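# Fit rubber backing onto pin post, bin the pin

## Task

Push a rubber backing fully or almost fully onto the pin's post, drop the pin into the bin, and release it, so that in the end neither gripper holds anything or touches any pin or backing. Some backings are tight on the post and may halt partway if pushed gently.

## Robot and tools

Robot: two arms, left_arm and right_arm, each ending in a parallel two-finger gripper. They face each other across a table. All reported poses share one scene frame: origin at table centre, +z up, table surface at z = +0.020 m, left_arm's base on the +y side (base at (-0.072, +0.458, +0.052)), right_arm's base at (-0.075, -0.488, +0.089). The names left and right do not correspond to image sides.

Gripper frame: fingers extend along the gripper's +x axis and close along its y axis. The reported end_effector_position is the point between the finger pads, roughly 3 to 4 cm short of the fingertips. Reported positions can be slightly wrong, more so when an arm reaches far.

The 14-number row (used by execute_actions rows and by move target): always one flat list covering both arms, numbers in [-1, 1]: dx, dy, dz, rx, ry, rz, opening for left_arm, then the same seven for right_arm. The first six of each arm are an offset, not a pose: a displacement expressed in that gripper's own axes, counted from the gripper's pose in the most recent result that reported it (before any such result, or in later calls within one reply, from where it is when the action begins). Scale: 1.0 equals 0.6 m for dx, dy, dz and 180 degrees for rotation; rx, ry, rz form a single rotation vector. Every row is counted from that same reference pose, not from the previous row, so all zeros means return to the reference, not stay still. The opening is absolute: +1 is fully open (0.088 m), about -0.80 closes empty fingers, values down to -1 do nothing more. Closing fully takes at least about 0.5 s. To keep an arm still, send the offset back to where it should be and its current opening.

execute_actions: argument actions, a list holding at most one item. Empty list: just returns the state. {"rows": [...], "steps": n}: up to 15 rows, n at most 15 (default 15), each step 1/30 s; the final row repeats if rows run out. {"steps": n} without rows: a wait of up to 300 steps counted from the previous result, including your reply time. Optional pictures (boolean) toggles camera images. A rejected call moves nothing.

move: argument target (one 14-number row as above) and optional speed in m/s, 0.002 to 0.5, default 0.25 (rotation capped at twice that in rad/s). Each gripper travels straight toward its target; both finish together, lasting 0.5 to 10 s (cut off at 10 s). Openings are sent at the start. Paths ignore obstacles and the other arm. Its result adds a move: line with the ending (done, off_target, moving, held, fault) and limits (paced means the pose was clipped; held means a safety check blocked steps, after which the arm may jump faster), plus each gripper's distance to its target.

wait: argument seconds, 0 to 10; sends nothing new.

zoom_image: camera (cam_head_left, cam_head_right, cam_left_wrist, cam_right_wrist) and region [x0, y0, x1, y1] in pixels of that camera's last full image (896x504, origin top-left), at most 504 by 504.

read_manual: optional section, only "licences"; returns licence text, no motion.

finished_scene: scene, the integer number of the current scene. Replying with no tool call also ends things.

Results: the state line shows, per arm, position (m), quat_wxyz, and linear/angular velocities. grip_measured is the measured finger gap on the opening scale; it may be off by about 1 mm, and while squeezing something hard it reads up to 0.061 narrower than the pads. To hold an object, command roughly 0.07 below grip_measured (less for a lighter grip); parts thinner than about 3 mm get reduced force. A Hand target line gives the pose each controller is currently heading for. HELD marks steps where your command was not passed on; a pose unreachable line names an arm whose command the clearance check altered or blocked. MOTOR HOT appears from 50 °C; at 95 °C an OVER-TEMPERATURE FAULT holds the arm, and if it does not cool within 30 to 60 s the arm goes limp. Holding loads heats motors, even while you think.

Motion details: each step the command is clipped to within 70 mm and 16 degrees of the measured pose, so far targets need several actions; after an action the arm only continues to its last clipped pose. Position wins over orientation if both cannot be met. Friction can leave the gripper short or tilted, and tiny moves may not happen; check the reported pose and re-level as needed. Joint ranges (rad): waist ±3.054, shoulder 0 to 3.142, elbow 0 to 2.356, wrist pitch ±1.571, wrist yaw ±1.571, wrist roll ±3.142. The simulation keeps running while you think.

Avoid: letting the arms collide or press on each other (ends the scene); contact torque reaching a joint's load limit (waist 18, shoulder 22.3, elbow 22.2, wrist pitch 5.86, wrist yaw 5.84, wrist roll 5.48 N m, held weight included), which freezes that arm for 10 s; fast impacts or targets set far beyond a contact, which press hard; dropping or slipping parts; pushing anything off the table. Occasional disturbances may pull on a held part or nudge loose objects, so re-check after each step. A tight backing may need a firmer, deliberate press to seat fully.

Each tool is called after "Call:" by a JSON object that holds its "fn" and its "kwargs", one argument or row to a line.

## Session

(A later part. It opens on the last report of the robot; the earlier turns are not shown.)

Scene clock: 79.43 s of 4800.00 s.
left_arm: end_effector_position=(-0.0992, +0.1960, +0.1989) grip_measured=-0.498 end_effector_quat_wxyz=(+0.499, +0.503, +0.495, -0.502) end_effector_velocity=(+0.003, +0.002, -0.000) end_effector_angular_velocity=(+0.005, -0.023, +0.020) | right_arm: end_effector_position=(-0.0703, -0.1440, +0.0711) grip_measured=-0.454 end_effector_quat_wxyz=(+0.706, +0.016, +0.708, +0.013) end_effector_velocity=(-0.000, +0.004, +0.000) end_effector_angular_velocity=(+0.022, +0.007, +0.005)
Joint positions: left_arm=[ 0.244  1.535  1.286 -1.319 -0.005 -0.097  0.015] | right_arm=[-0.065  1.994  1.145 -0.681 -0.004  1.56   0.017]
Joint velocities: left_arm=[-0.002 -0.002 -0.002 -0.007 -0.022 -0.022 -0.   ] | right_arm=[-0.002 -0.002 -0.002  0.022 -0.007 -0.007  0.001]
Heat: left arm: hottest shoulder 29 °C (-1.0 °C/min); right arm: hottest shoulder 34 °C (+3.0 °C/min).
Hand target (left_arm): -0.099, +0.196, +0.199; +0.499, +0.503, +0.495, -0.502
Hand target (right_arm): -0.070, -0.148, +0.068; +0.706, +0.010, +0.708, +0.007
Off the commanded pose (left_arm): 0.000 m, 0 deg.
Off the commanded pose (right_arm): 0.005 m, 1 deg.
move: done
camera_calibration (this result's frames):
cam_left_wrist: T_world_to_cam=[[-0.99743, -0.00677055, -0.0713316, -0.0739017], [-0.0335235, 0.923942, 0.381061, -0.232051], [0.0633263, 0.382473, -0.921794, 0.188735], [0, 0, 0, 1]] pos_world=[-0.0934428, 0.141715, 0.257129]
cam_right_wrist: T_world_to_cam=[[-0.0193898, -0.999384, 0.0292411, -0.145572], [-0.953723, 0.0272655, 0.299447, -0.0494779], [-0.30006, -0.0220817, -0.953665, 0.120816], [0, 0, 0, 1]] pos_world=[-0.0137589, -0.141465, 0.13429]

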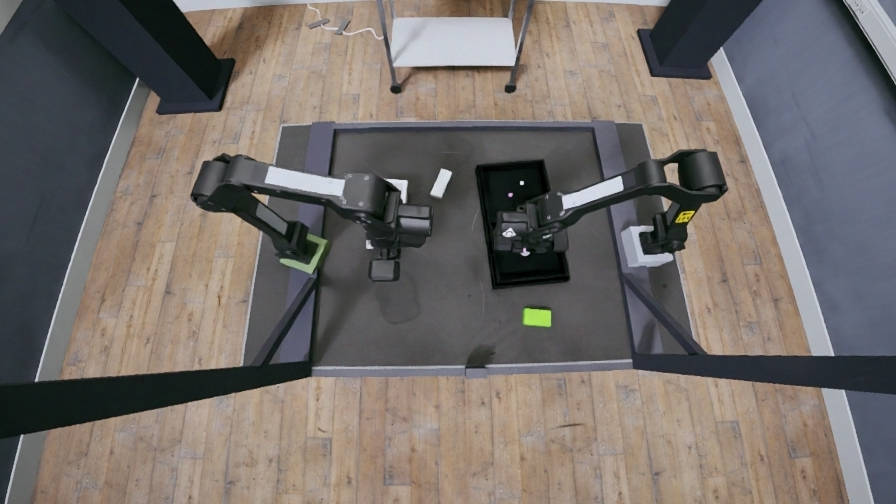

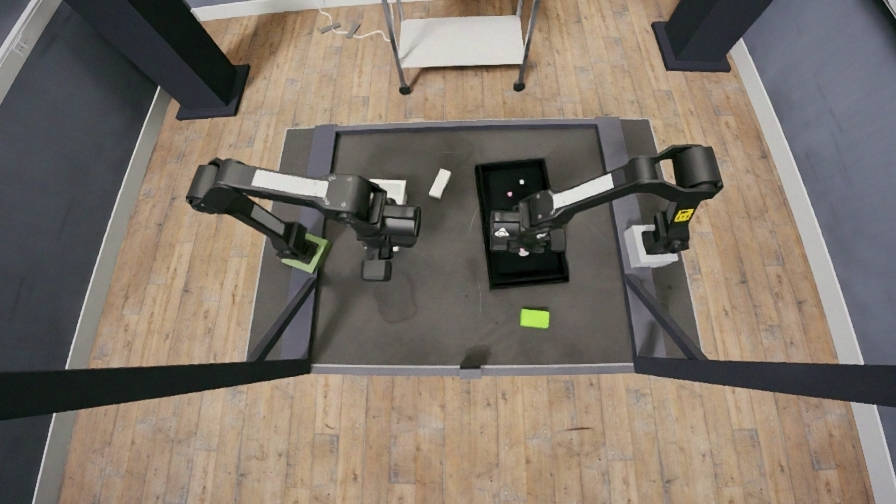

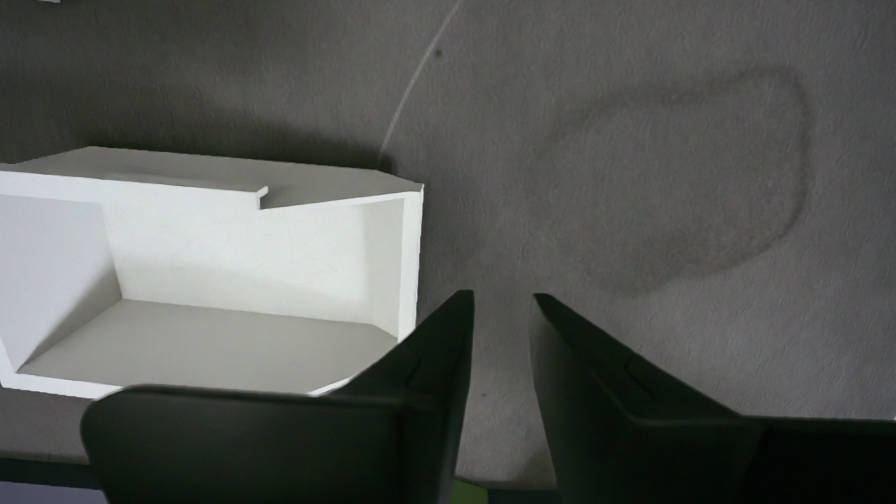

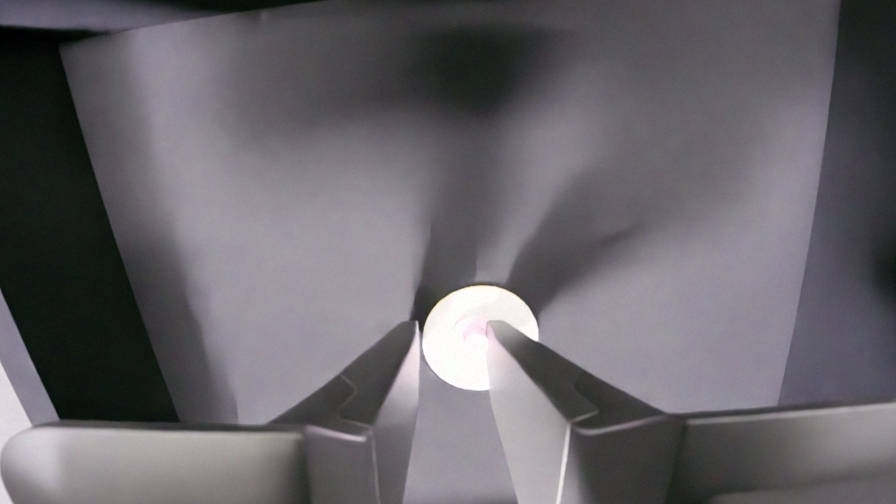

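Call:
{"fn": "move", "kwargs": {
  "target": [0,0,0,0,0,0,-0.5,0,-0.013,0,0,0,-0.008,-0.58],
  "speed": 0.1
}}

Call:
{"fn": "zoom_image", "kwargs": {
  "camera": "cam_right_wrist",
  "region": [370,250,530,400]
}}

Scene clock: 83.70 s of 4800.00 s.
left_arm: end_effector_position=(-0.0992, +0.1960, +0.1989) grip_measured=-0.498 end_effector_quat_wxyz=(+0.499, +0.503, +0.495, -0.502) end_effector_velocity=(-0.000, +0.005, -0.000) end_effector_angular_velocity=(+0.021, -0.010, +0.015) | right_arm: end_effector_position=(-0.0704, -0.1470, +0.0718) grip_measured=-0.578 end_effector_quat_wxyz=(+0.706, +0.012, +0.708, +0.008) end_effector_velocity=(+0.002, -0.005, +0.000) end_effector_angular_velocity=(-0.022, -0.007, +0.005)
Joint positions: left_arm=[ 0.244  1.535  1.286 -1.319 -0.005 -0.097  0.015] | right_arm=[-0.065  1.992  1.146 -0.697 -0.004  1.56   0.011]
Joint velocities: left_arm=[-0.007 -0.002 -0.002 -0.022 -0.007 -0.022  0.   ] | right_arm=[-0.002 -0.002 -0.002 -0.022  0.007 -0.007 -0.   ]
Heat: left arm: hottest shoulder 29 °C (-1.0 °C/min); right arm: hottest shoulder 35 °C (+4.0 °C/min).
Hand target (left_arm): -0.099, +0.196, +0.199; +0.499, +0.503, +0.495, -0.502
Hand target (right_arm): -0.070, -0.152, +0.071; +0.706, +0.007, +0.708, +0.004
Off the commanded pose (left_arm): 0.000 m, 0 deg.
Off the commanded pose (right_arm): 0.005 m, 1 deg.
After step 90, 0.57 s passed at rest.
move: done
camera_calibration (this result's frames):
cam_left_wrist: T_world_to_cam=[[-0.99743, -0.00677055, -0.0713316, -0.0739017], [-0.0335235, 0.923942, 0.381061, -0.232051], [0.0633263, 0.382473, -0.921794, 0.188735], [0, 0, 0, 1]] pos_world=[-0.0934428, 0.141715, 0.257129]
cam_right_wrist: T_world_to_cam=[[-0.0193822, -0.998921, 0.0422028, -0.149448], [-0.953659, 0.0311477, 0.299272, -0.0490664], [-0.300264, -0.0344466, -0.953234, 0.119544], [0, 0, 0, 1]] pos_world=[-0.0137947, -0.14364, 0.134944]

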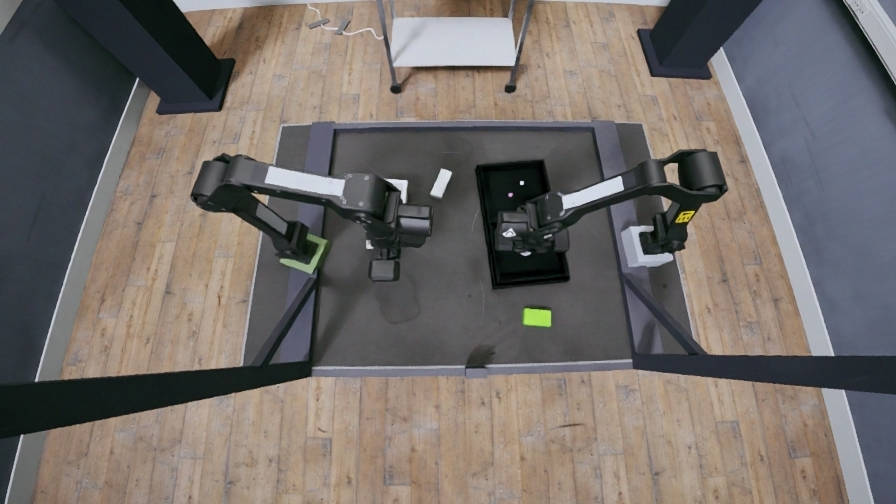

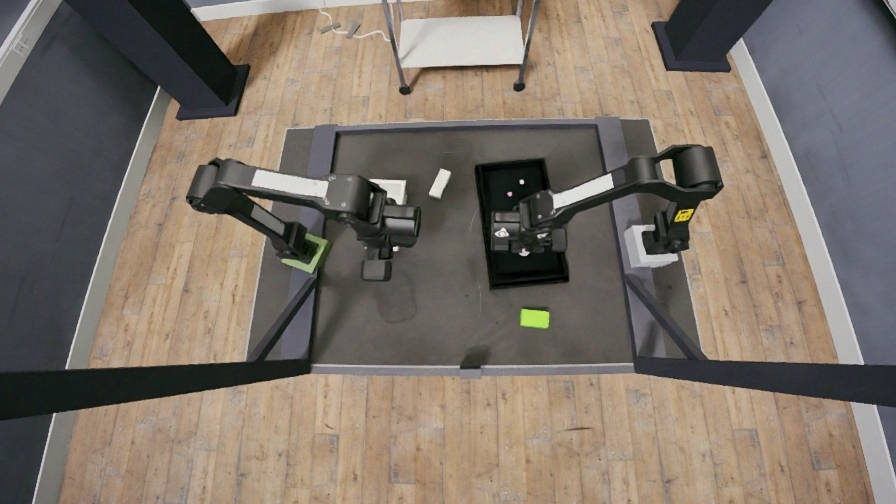

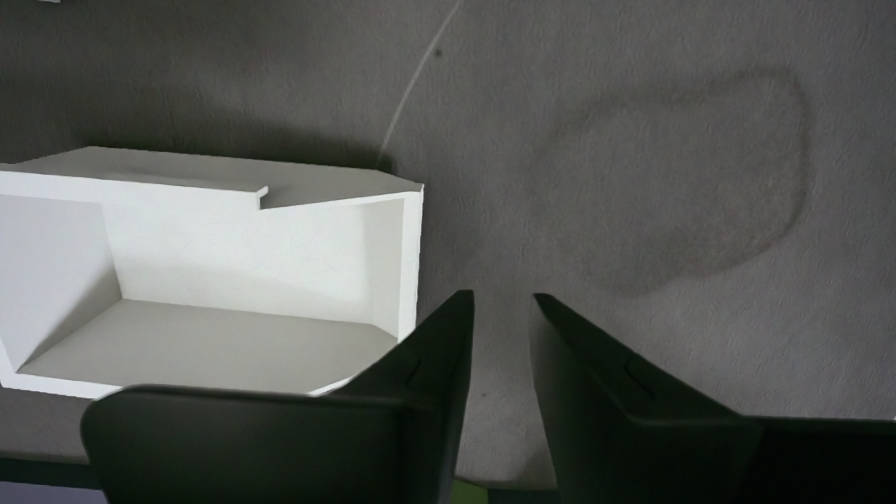

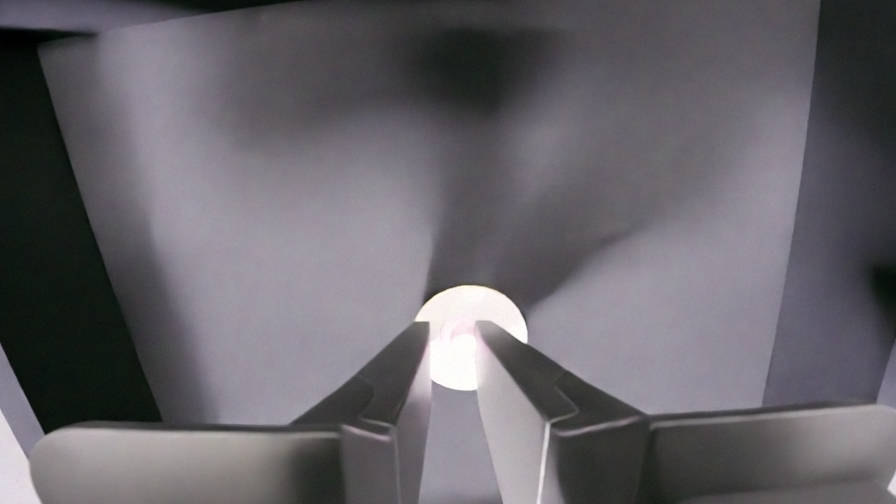

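Region (370, 250, 530, 400) of cam_right_wrist's 896x504 image, scaled by 3.150, with more detail than that image has; it fills the top 472 rows of this view, and the rest is white.

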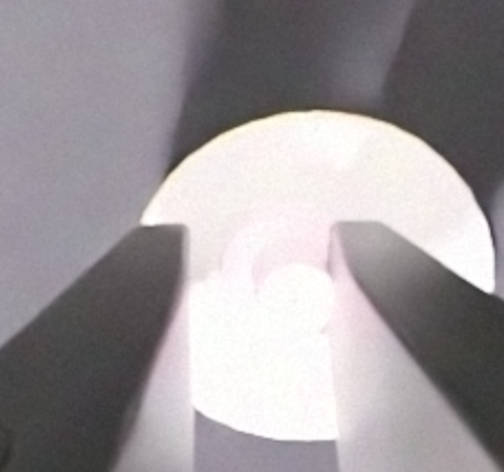

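Call:
{"fn": "move", "kwargs": {
  "target": [0,0,0,0,0,0,-0.5,0,0,0,0,0,0,-0.8]
}}

Call:
{"fn": "move", "kwargs": {
  "target": [0,0,-0.12,0,0,0,-0.5,-0.09,0,0,0,0,-0.005,-0.8],
  "speed": 0.2
}}

Call:
{"fn": "move", "kwargs": {
  "target": [0,0,0,0,0,0,-0.5,0.01,0.25,0,0,0,0,-0.8]
}}

Scene clock: 89.00 s of 4800.00 s.
left_arm: end_effector_position=(-0.0992, +0.1960, +0.1989) grip_measured=-0.498 end_effector_quat_wxyz=(+0.499, +0.503, +0.495, -0.502) end_effector_velocity=(-0.005, +0.003, -0.000) end_effector_angular_velocity=(+0.010, +0.021, -0.000) | right_arm: end_effector_position=(-0.0704, -0.1480, +0.0719) grip_measured=-0.754 end_effector_quat_wxyz=(+0.706, +0.010, +0.708, +0.006) end_effector_velocity=(-0.000, +0.003, +0.001) end_effector_angular_velocity=(+0.012, +0.007, -0.010)
Joint positions: left_arm=[ 0.244  1.535  1.286 -1.319 -0.005 -0.097  0.015] | right_arm=[-0.065  1.992  1.146 -0.701 -0.004  1.56   0.002]
Joint velocities: left_arm=[-0.007 -0.002 -0.002 -0.007  0.022 -0.007 -0.   ] | right_arm=[-0.002 -0.002  0.002  0.007 -0.007  0.007  0.   ]
Heat: left arm: hottest shoulder 29 °C (-1.0 °C/min); right arm: hottest shoulder 36 °C (+4.0 °C/min).
Hand target (left_arm): -0.099, +0.196, +0.199; +0.499, +0.503, +0.495, -0.502
Hand target (right_arm): -0.070, -0.147, +0.072; +0.706, +0.012, +0.708, +0.008
Off the commanded pose (left_arm): 0.000 m, 0 deg.
Off the commanded pose (right_arm): 0.001 m, 0 deg.
After step 90, 1.60 s passed at rest.
move: done
camera_calibration (this result's frames):
cam_left_wrist: T_world_to_cam=[[-0.99743, -0.00677055, -0.0713316, -0.0739017], [-0.0335235, 0.923942, 0.381061, -0.232051], [0.0633263, 0.382473, -0.921794, 0.188735], [0, 0, 0, 1]] pos_world=[-0.0934428, 0.141715, 0.257129]
cam_right_wrist: T_world_to_cam=[[-0.0193791, -0.998735, 0.0463949, -0.150677], [-0.953639, 0.0324032, 0.299204, -0.0488887], [-0.300329, -0.0384456, -0.95306, 0.11899], [0, 0, 0, 1]] pos_world=[-0.013806, -0.144328, 0.135023]

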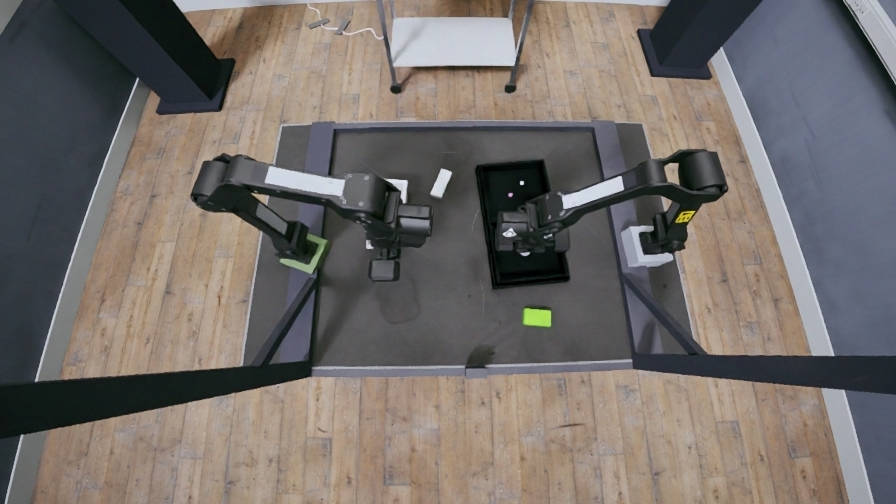

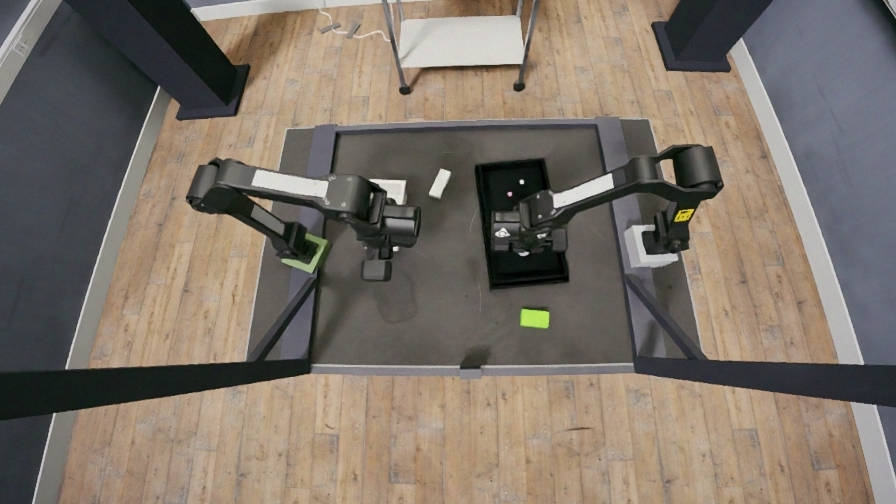

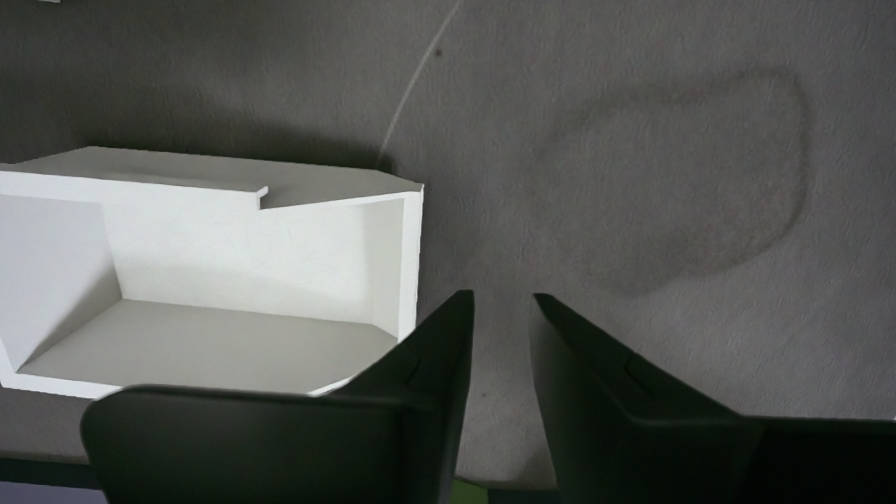

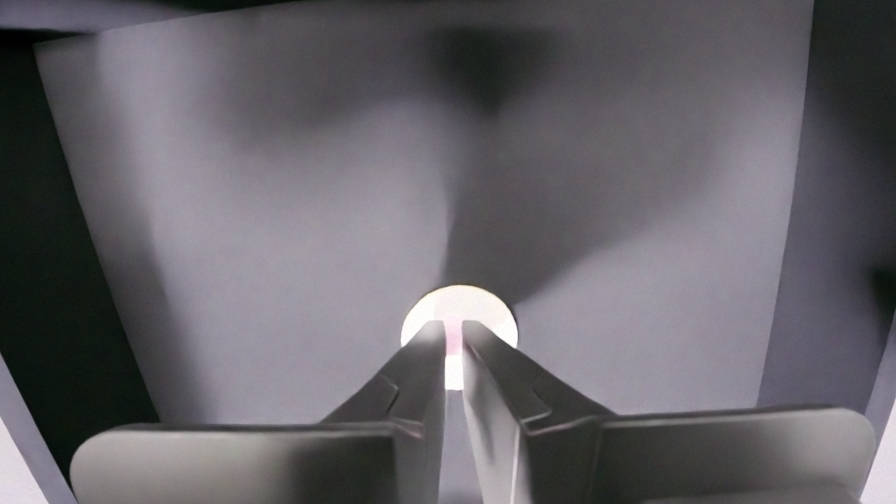

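Scene clock: 89.97 s of 4800.00 s.
left_arm: end_effector_position=(-0.0980, +0.2643, +0.1991) grip_measured=-0.498 end_effector_quat_wxyz=(+0.500, +0.502, +0.494, -0.505) end_effector_velocity=(-0.000, -0.001, +0.002) end_effector_angular_velocity=(-0.018, -0.005, +0.015) | right_arm: end_effector_position=(-0.0705, -0.1520, +0.1208) grip_measured=-0.754 end_effector_quat_wxyz=(+0.706, -0.001, +0.709, -0.004) end_effector_velocity=(-0.000, +0.001, +0.002) end_effector_angular_velocity=(+0.003, +0.007, +0.005)
Joint positions: left_arm=[ 0.213  1.269  1.068 -1.361 -0.005 -0.125  0.015] | right_arm=[-0.065  1.908  1.248 -0.918 -0.004  1.56   0.002]
Joint velocities: left_arm=[-0.007 -0.012 -0.002  0.007 -0.007 -0.022 -0.   ] | right_arm=[-0.002 -0.002  0.007 -0.007 -0.007 -0.007 -0.   ]
Heat: left arm: hottest shoulder 29 °C (-1.0 °C/min); right arm: hottest shoulder 36 °C (+4.0 °C/min).
Hand target (left_arm): -0.098, +0.268, +0.198; +0.500, +0.503, +0.495, -0.503
Hand target (right_arm): -0.070, -0.150, +0.126; +0.706, +0.004, +0.708, +0.001
Off the commanded pose (left_arm): 0.004 m, 0 deg.
Off the commanded pose (right_arm): 0.006 m, 1 deg.
move: done
camera_calibration (this result's frames):
cam_left_wrist: T_world_to_cam=[[-0.997504, -0.0044897, -0.0704615, -0.0730345], [-0.030734, 0.926075, 0.376085, -0.294436], [0.0635642, 0.377312, -0.923902, 0.164535], [0, 0, 0, 1]] pos_world=[-0.0923599, 0.210261, 0.257601]
cam_right_wrist: T_world_to_cam=[[-0.0193487, -0.996884, 0.0764733, -0.160345], [-0.953491, 0.0414101, 0.298565, -0.0620144], [-0.300801, -0.0671397, -0.951321, 0.160875], [0, 0, 0, 1]] pos_world=[-0.0138413, -0.146476, 0.183821]

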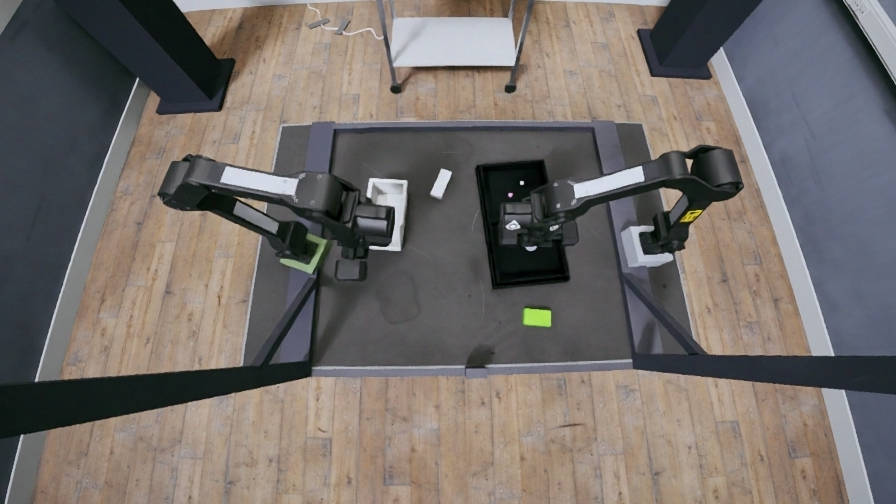

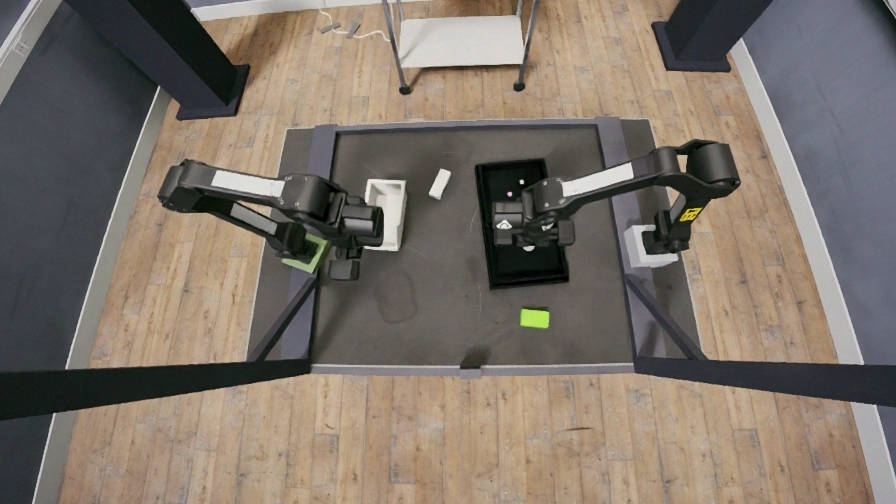

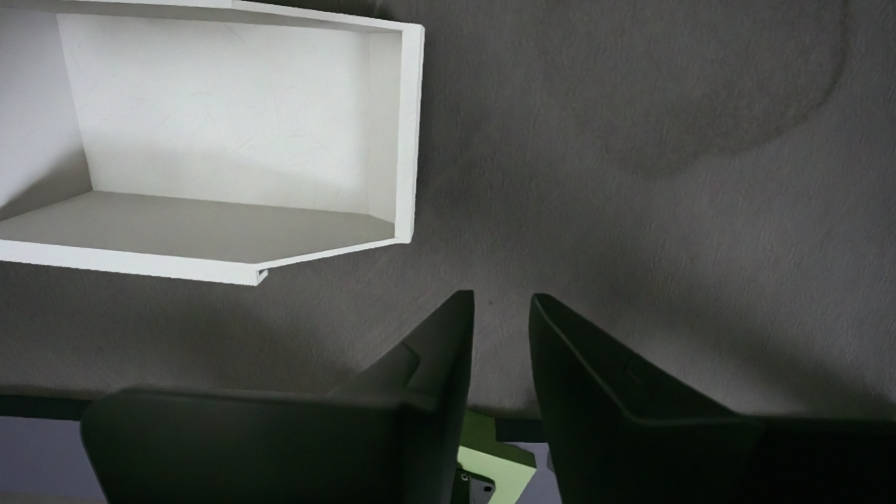

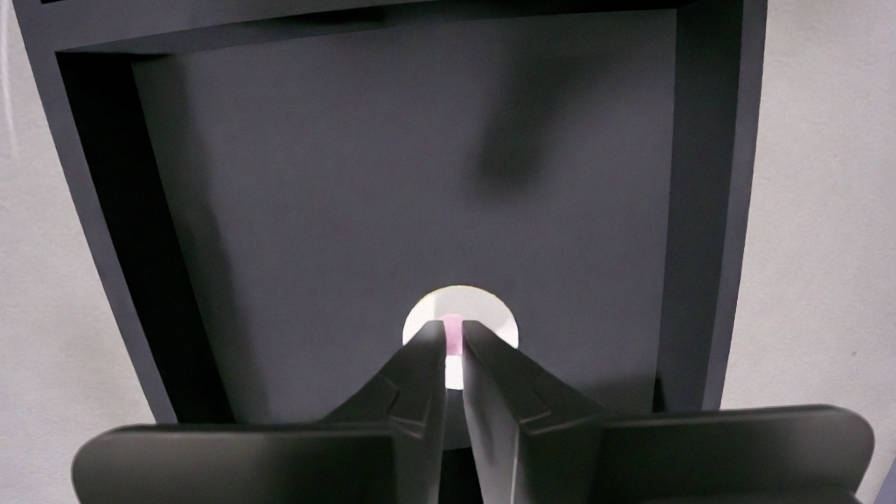

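Scene clock: 91.23 s of 4800.00 s.
left_arm: end_effector_position=(-0.0980, +0.2644, +0.1991) grip_measured=-0.498 end_effector_quat_wxyz=(+0.500, +0.502, +0.494, -0.505) end_effector_velocity=(-0.001, +0.003, -0.002) end_effector_angular_velocity=(+0.018, +0.005, -0.010) | right_arm: end_effector_position=(-0.0680, -0.0020, +0.1217) grip_measured=-0.754 end_effector_quat_wxyz=(+0.706, +0.006, +0.709, +0.002) end_effector_velocity=(-0.002, -0.002, +0.002) end_effector_angular_velocity=(-0.031, +0.022, +0.005)
Joint positions: left_arm=[ 0.213  1.269  1.068 -1.361 -0.005 -0.125  0.015] | right_arm=[-0.065  2.503  2.222 -1.28  -0.004  1.56   0.002]
Joint velocities: left_arm=[-0.002  0.002 -0.007 -0.007  0.007  0.007 -0.   ] | right_arm=[-0.002  0.032  0.066 -0.066 -0.022 -0.007 -0.   ]
Heat: left arm: hottest shoulder 29 °C (-1.0 °C/min); right arm: hottest shoulder 36 °C (+4.0 °C/min).
Hand target (left_arm): -0.098, +0.264, +0.199; +0.500, +0.502, +0.494, -0.505
Hand target (right_arm): -0.069, -0.002, +0.115; +0.706, -0.000, +0.709, -0.004
Off the commanded pose (left_arm): 0.000 m, 0 deg.
Off the commanded pose (right_arm): 0.008 m, 1 deg.
move: done
camera_calibration (this result's frames):
cam_left_wrist: T_world_to_cam=[[-0.997501, -0.00446307, -0.0705157, -0.0730186], [-0.0307538, 0.925933, 0.376433, -0.294546], [0.0636127, 0.377661, -0.923756, 0.164386], [0, 0, 0, 1]] pos_world=[-0.0923515, 0.210321, 0.25758]
cam_right_wrist: T_world_to_cam=[[-0.0193679, -0.99805, 0.0593468, -0.00876272], [-0.953575, 0.0362819, 0.298962, -0.0661865], [-0.300533, -0.0508013, -0.952418, 0.172663], [0, 0, 0, 1]] pos_world=[-0.0113926, 0.00242727, 0.184755]

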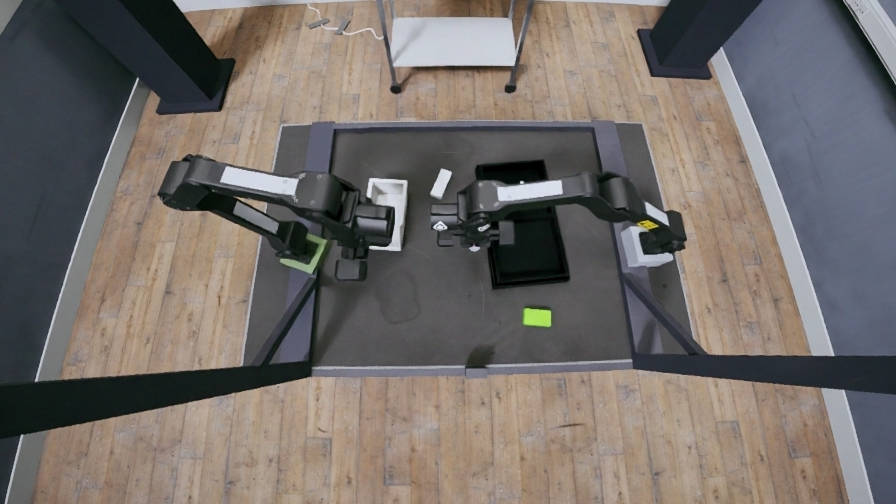

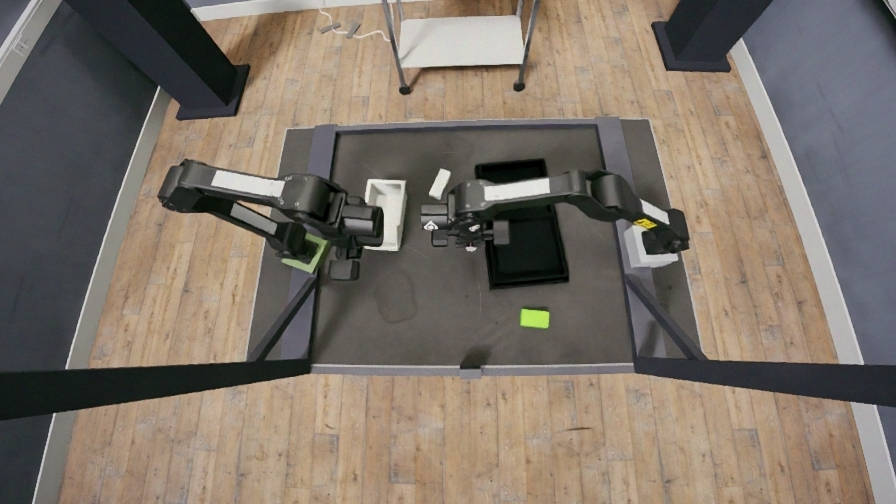

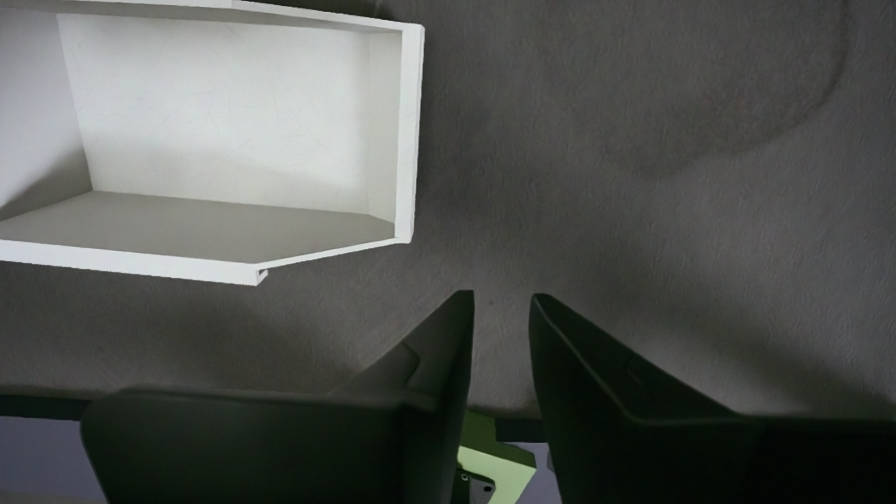

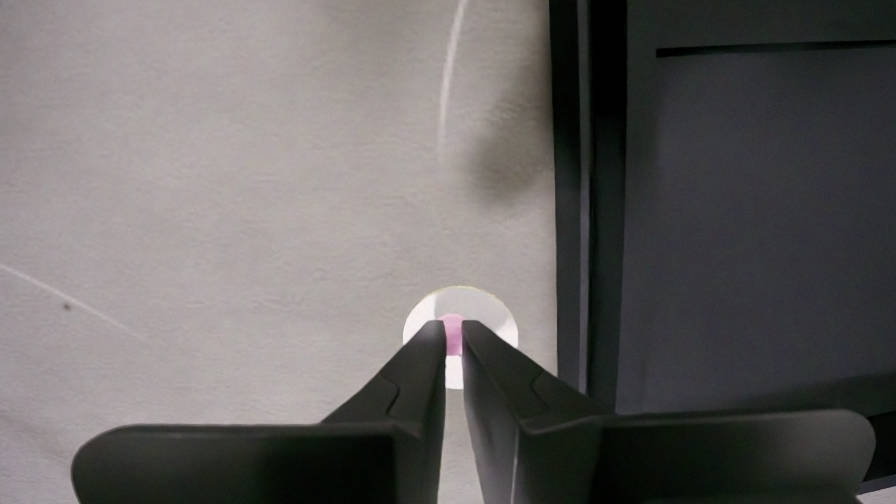

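Call:
{"fn": "move", "kwargs": {
  "target": [0,0,0,0,0,0,-0.5,0.09,0.012,0,0,0,-0.006,-0.8],
  "speed": 0.08
}}

Scene clock: 95.50 s of 4800.00 s.
left_arm: end_effector_position=(-0.0980, +0.2644, +0.1991) grip_measured=-0.498 end_effector_quat_wxyz=(+0.500, +0.502, +0.494, -0.505) end_effector_velocity=(+0.001, +0.005, -0.000) end_effector_angular_velocity=(+0.021, -0.010, +0.005) | right_arm: end_effector_position=(-0.0678, +0.0086, +0.0785) grip_measured=-0.754 end_effector_quat_wxyz=(+0.706, +0.006, +0.708, +0.003) end_effector_velocity=(+0.000, -0.002, +0.001) end_effector_angular_velocity=(-0.007, +0.007, +0.005)
Joint positions: left_arm=[ 0.213  1.269  1.068 -1.361 -0.005 -0.125  0.015] | right_arm=[-0.065  2.586  2.206 -1.178 -0.004  1.56   0.002]
Joint velocities: left_arm=[-0.002 -0.002 -0.002 -0.022 -0.007 -0.007 -0.   ] | right_arm=[-0.002 -0.002 -0.002 -0.007 -0.007 -0.007  0.   ]
Heat: left arm: hottest shoulder 29 °C (-1.0 °C/min); right arm: hottest shoulder 37 °C (+4.1 °C/min).
Hand target (left_arm): -0.098, +0.264, +0.199; +0.500, +0.502, +0.494, -0.505
Hand target (right_arm): -0.068, +0.006, +0.068; +0.706, -0.001, +0.709, -0.005
Off the commanded pose (left_arm): 0.000 m, 0 deg.
Off the commanded pose (right_arm): 0.011 m, 1 deg.
After step 90, 0.17 s passed at rest.
move: off_target (right_arm)
camera_calibration (this result's frames):
cam_left_wrist: T_world_to_cam=[[-0.997501, -0.00446307, -0.0705157, -0.0730186], [-0.0307538, 0.925933, 0.376433, -0.294546], [0.0636127, 0.377661, -0.923756, 0.164386], [0, 0, 0, 1]] pos_world=[-0.0923515, 0.210321, 0.25758]
cam_right_wrist: T_world_to_cam=[[-0.0193701, -0.998183, 0.0570618, 0.00453246], [-0.953586, 0.0355977, 0.299009, -0.0535036], [-0.300497, -0.0486215, -0.952543, 0.132152], [0, 0, 0, 1]] pos_world=[-0.0112211, 0.0128543, 0.14162]

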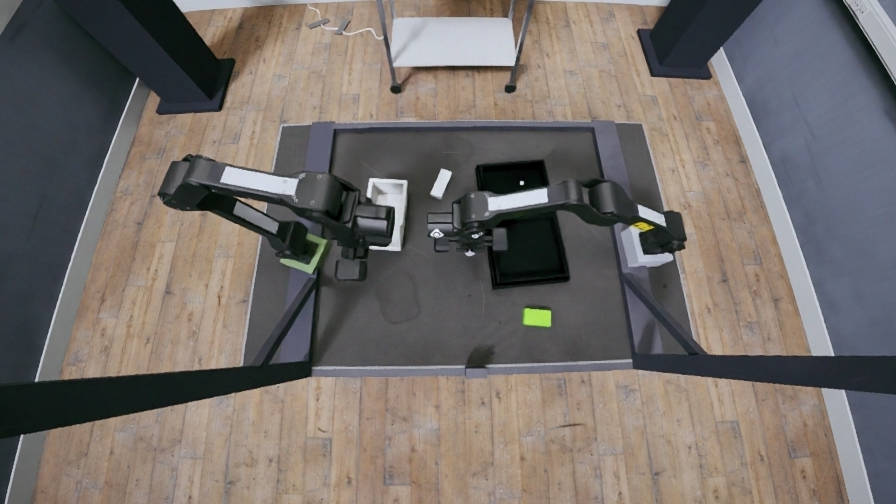

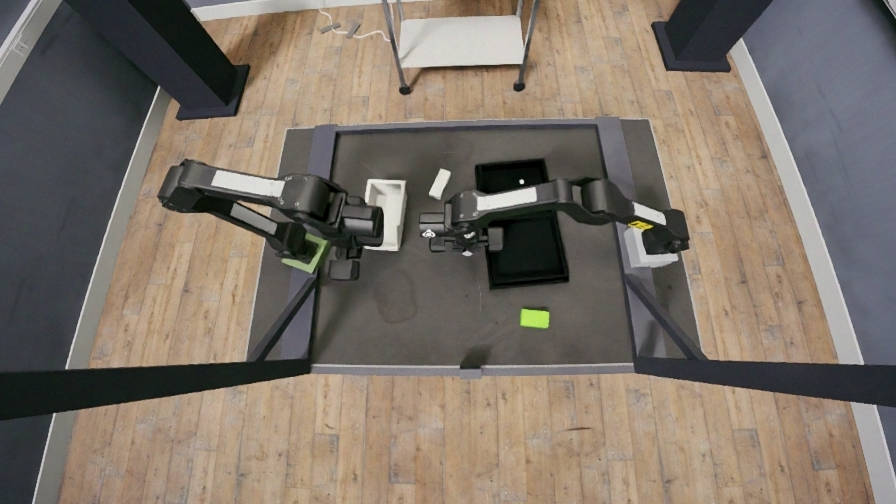

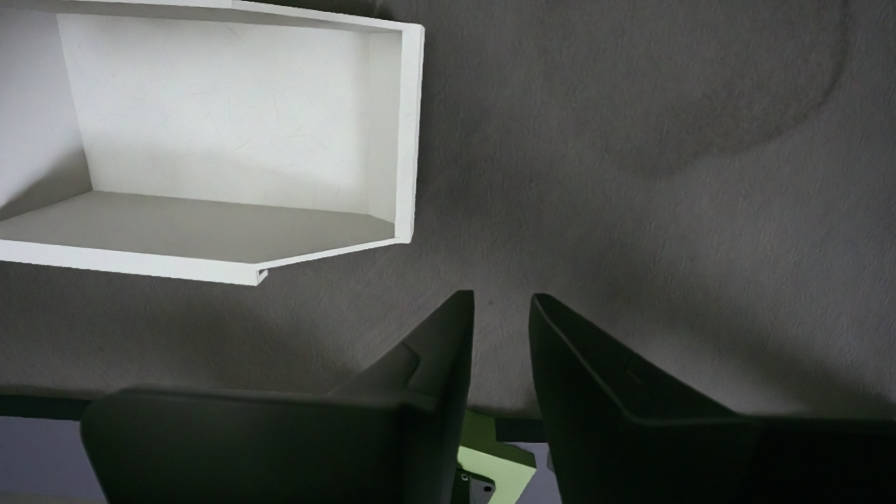

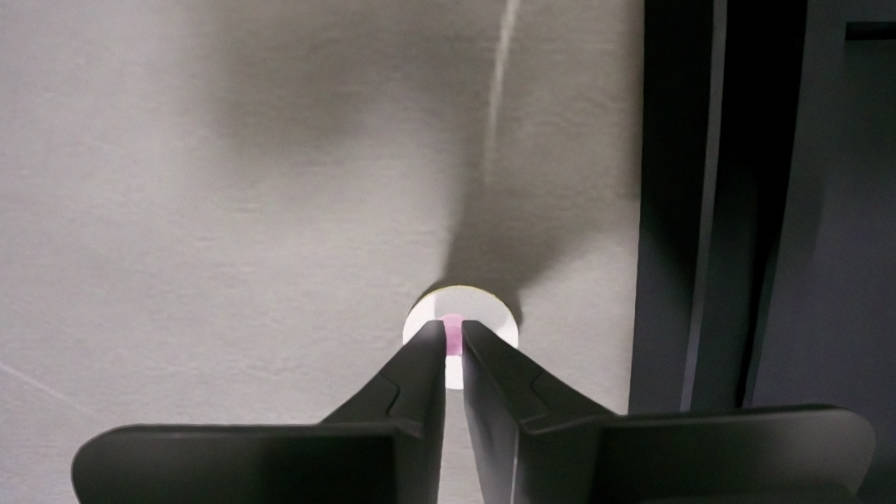

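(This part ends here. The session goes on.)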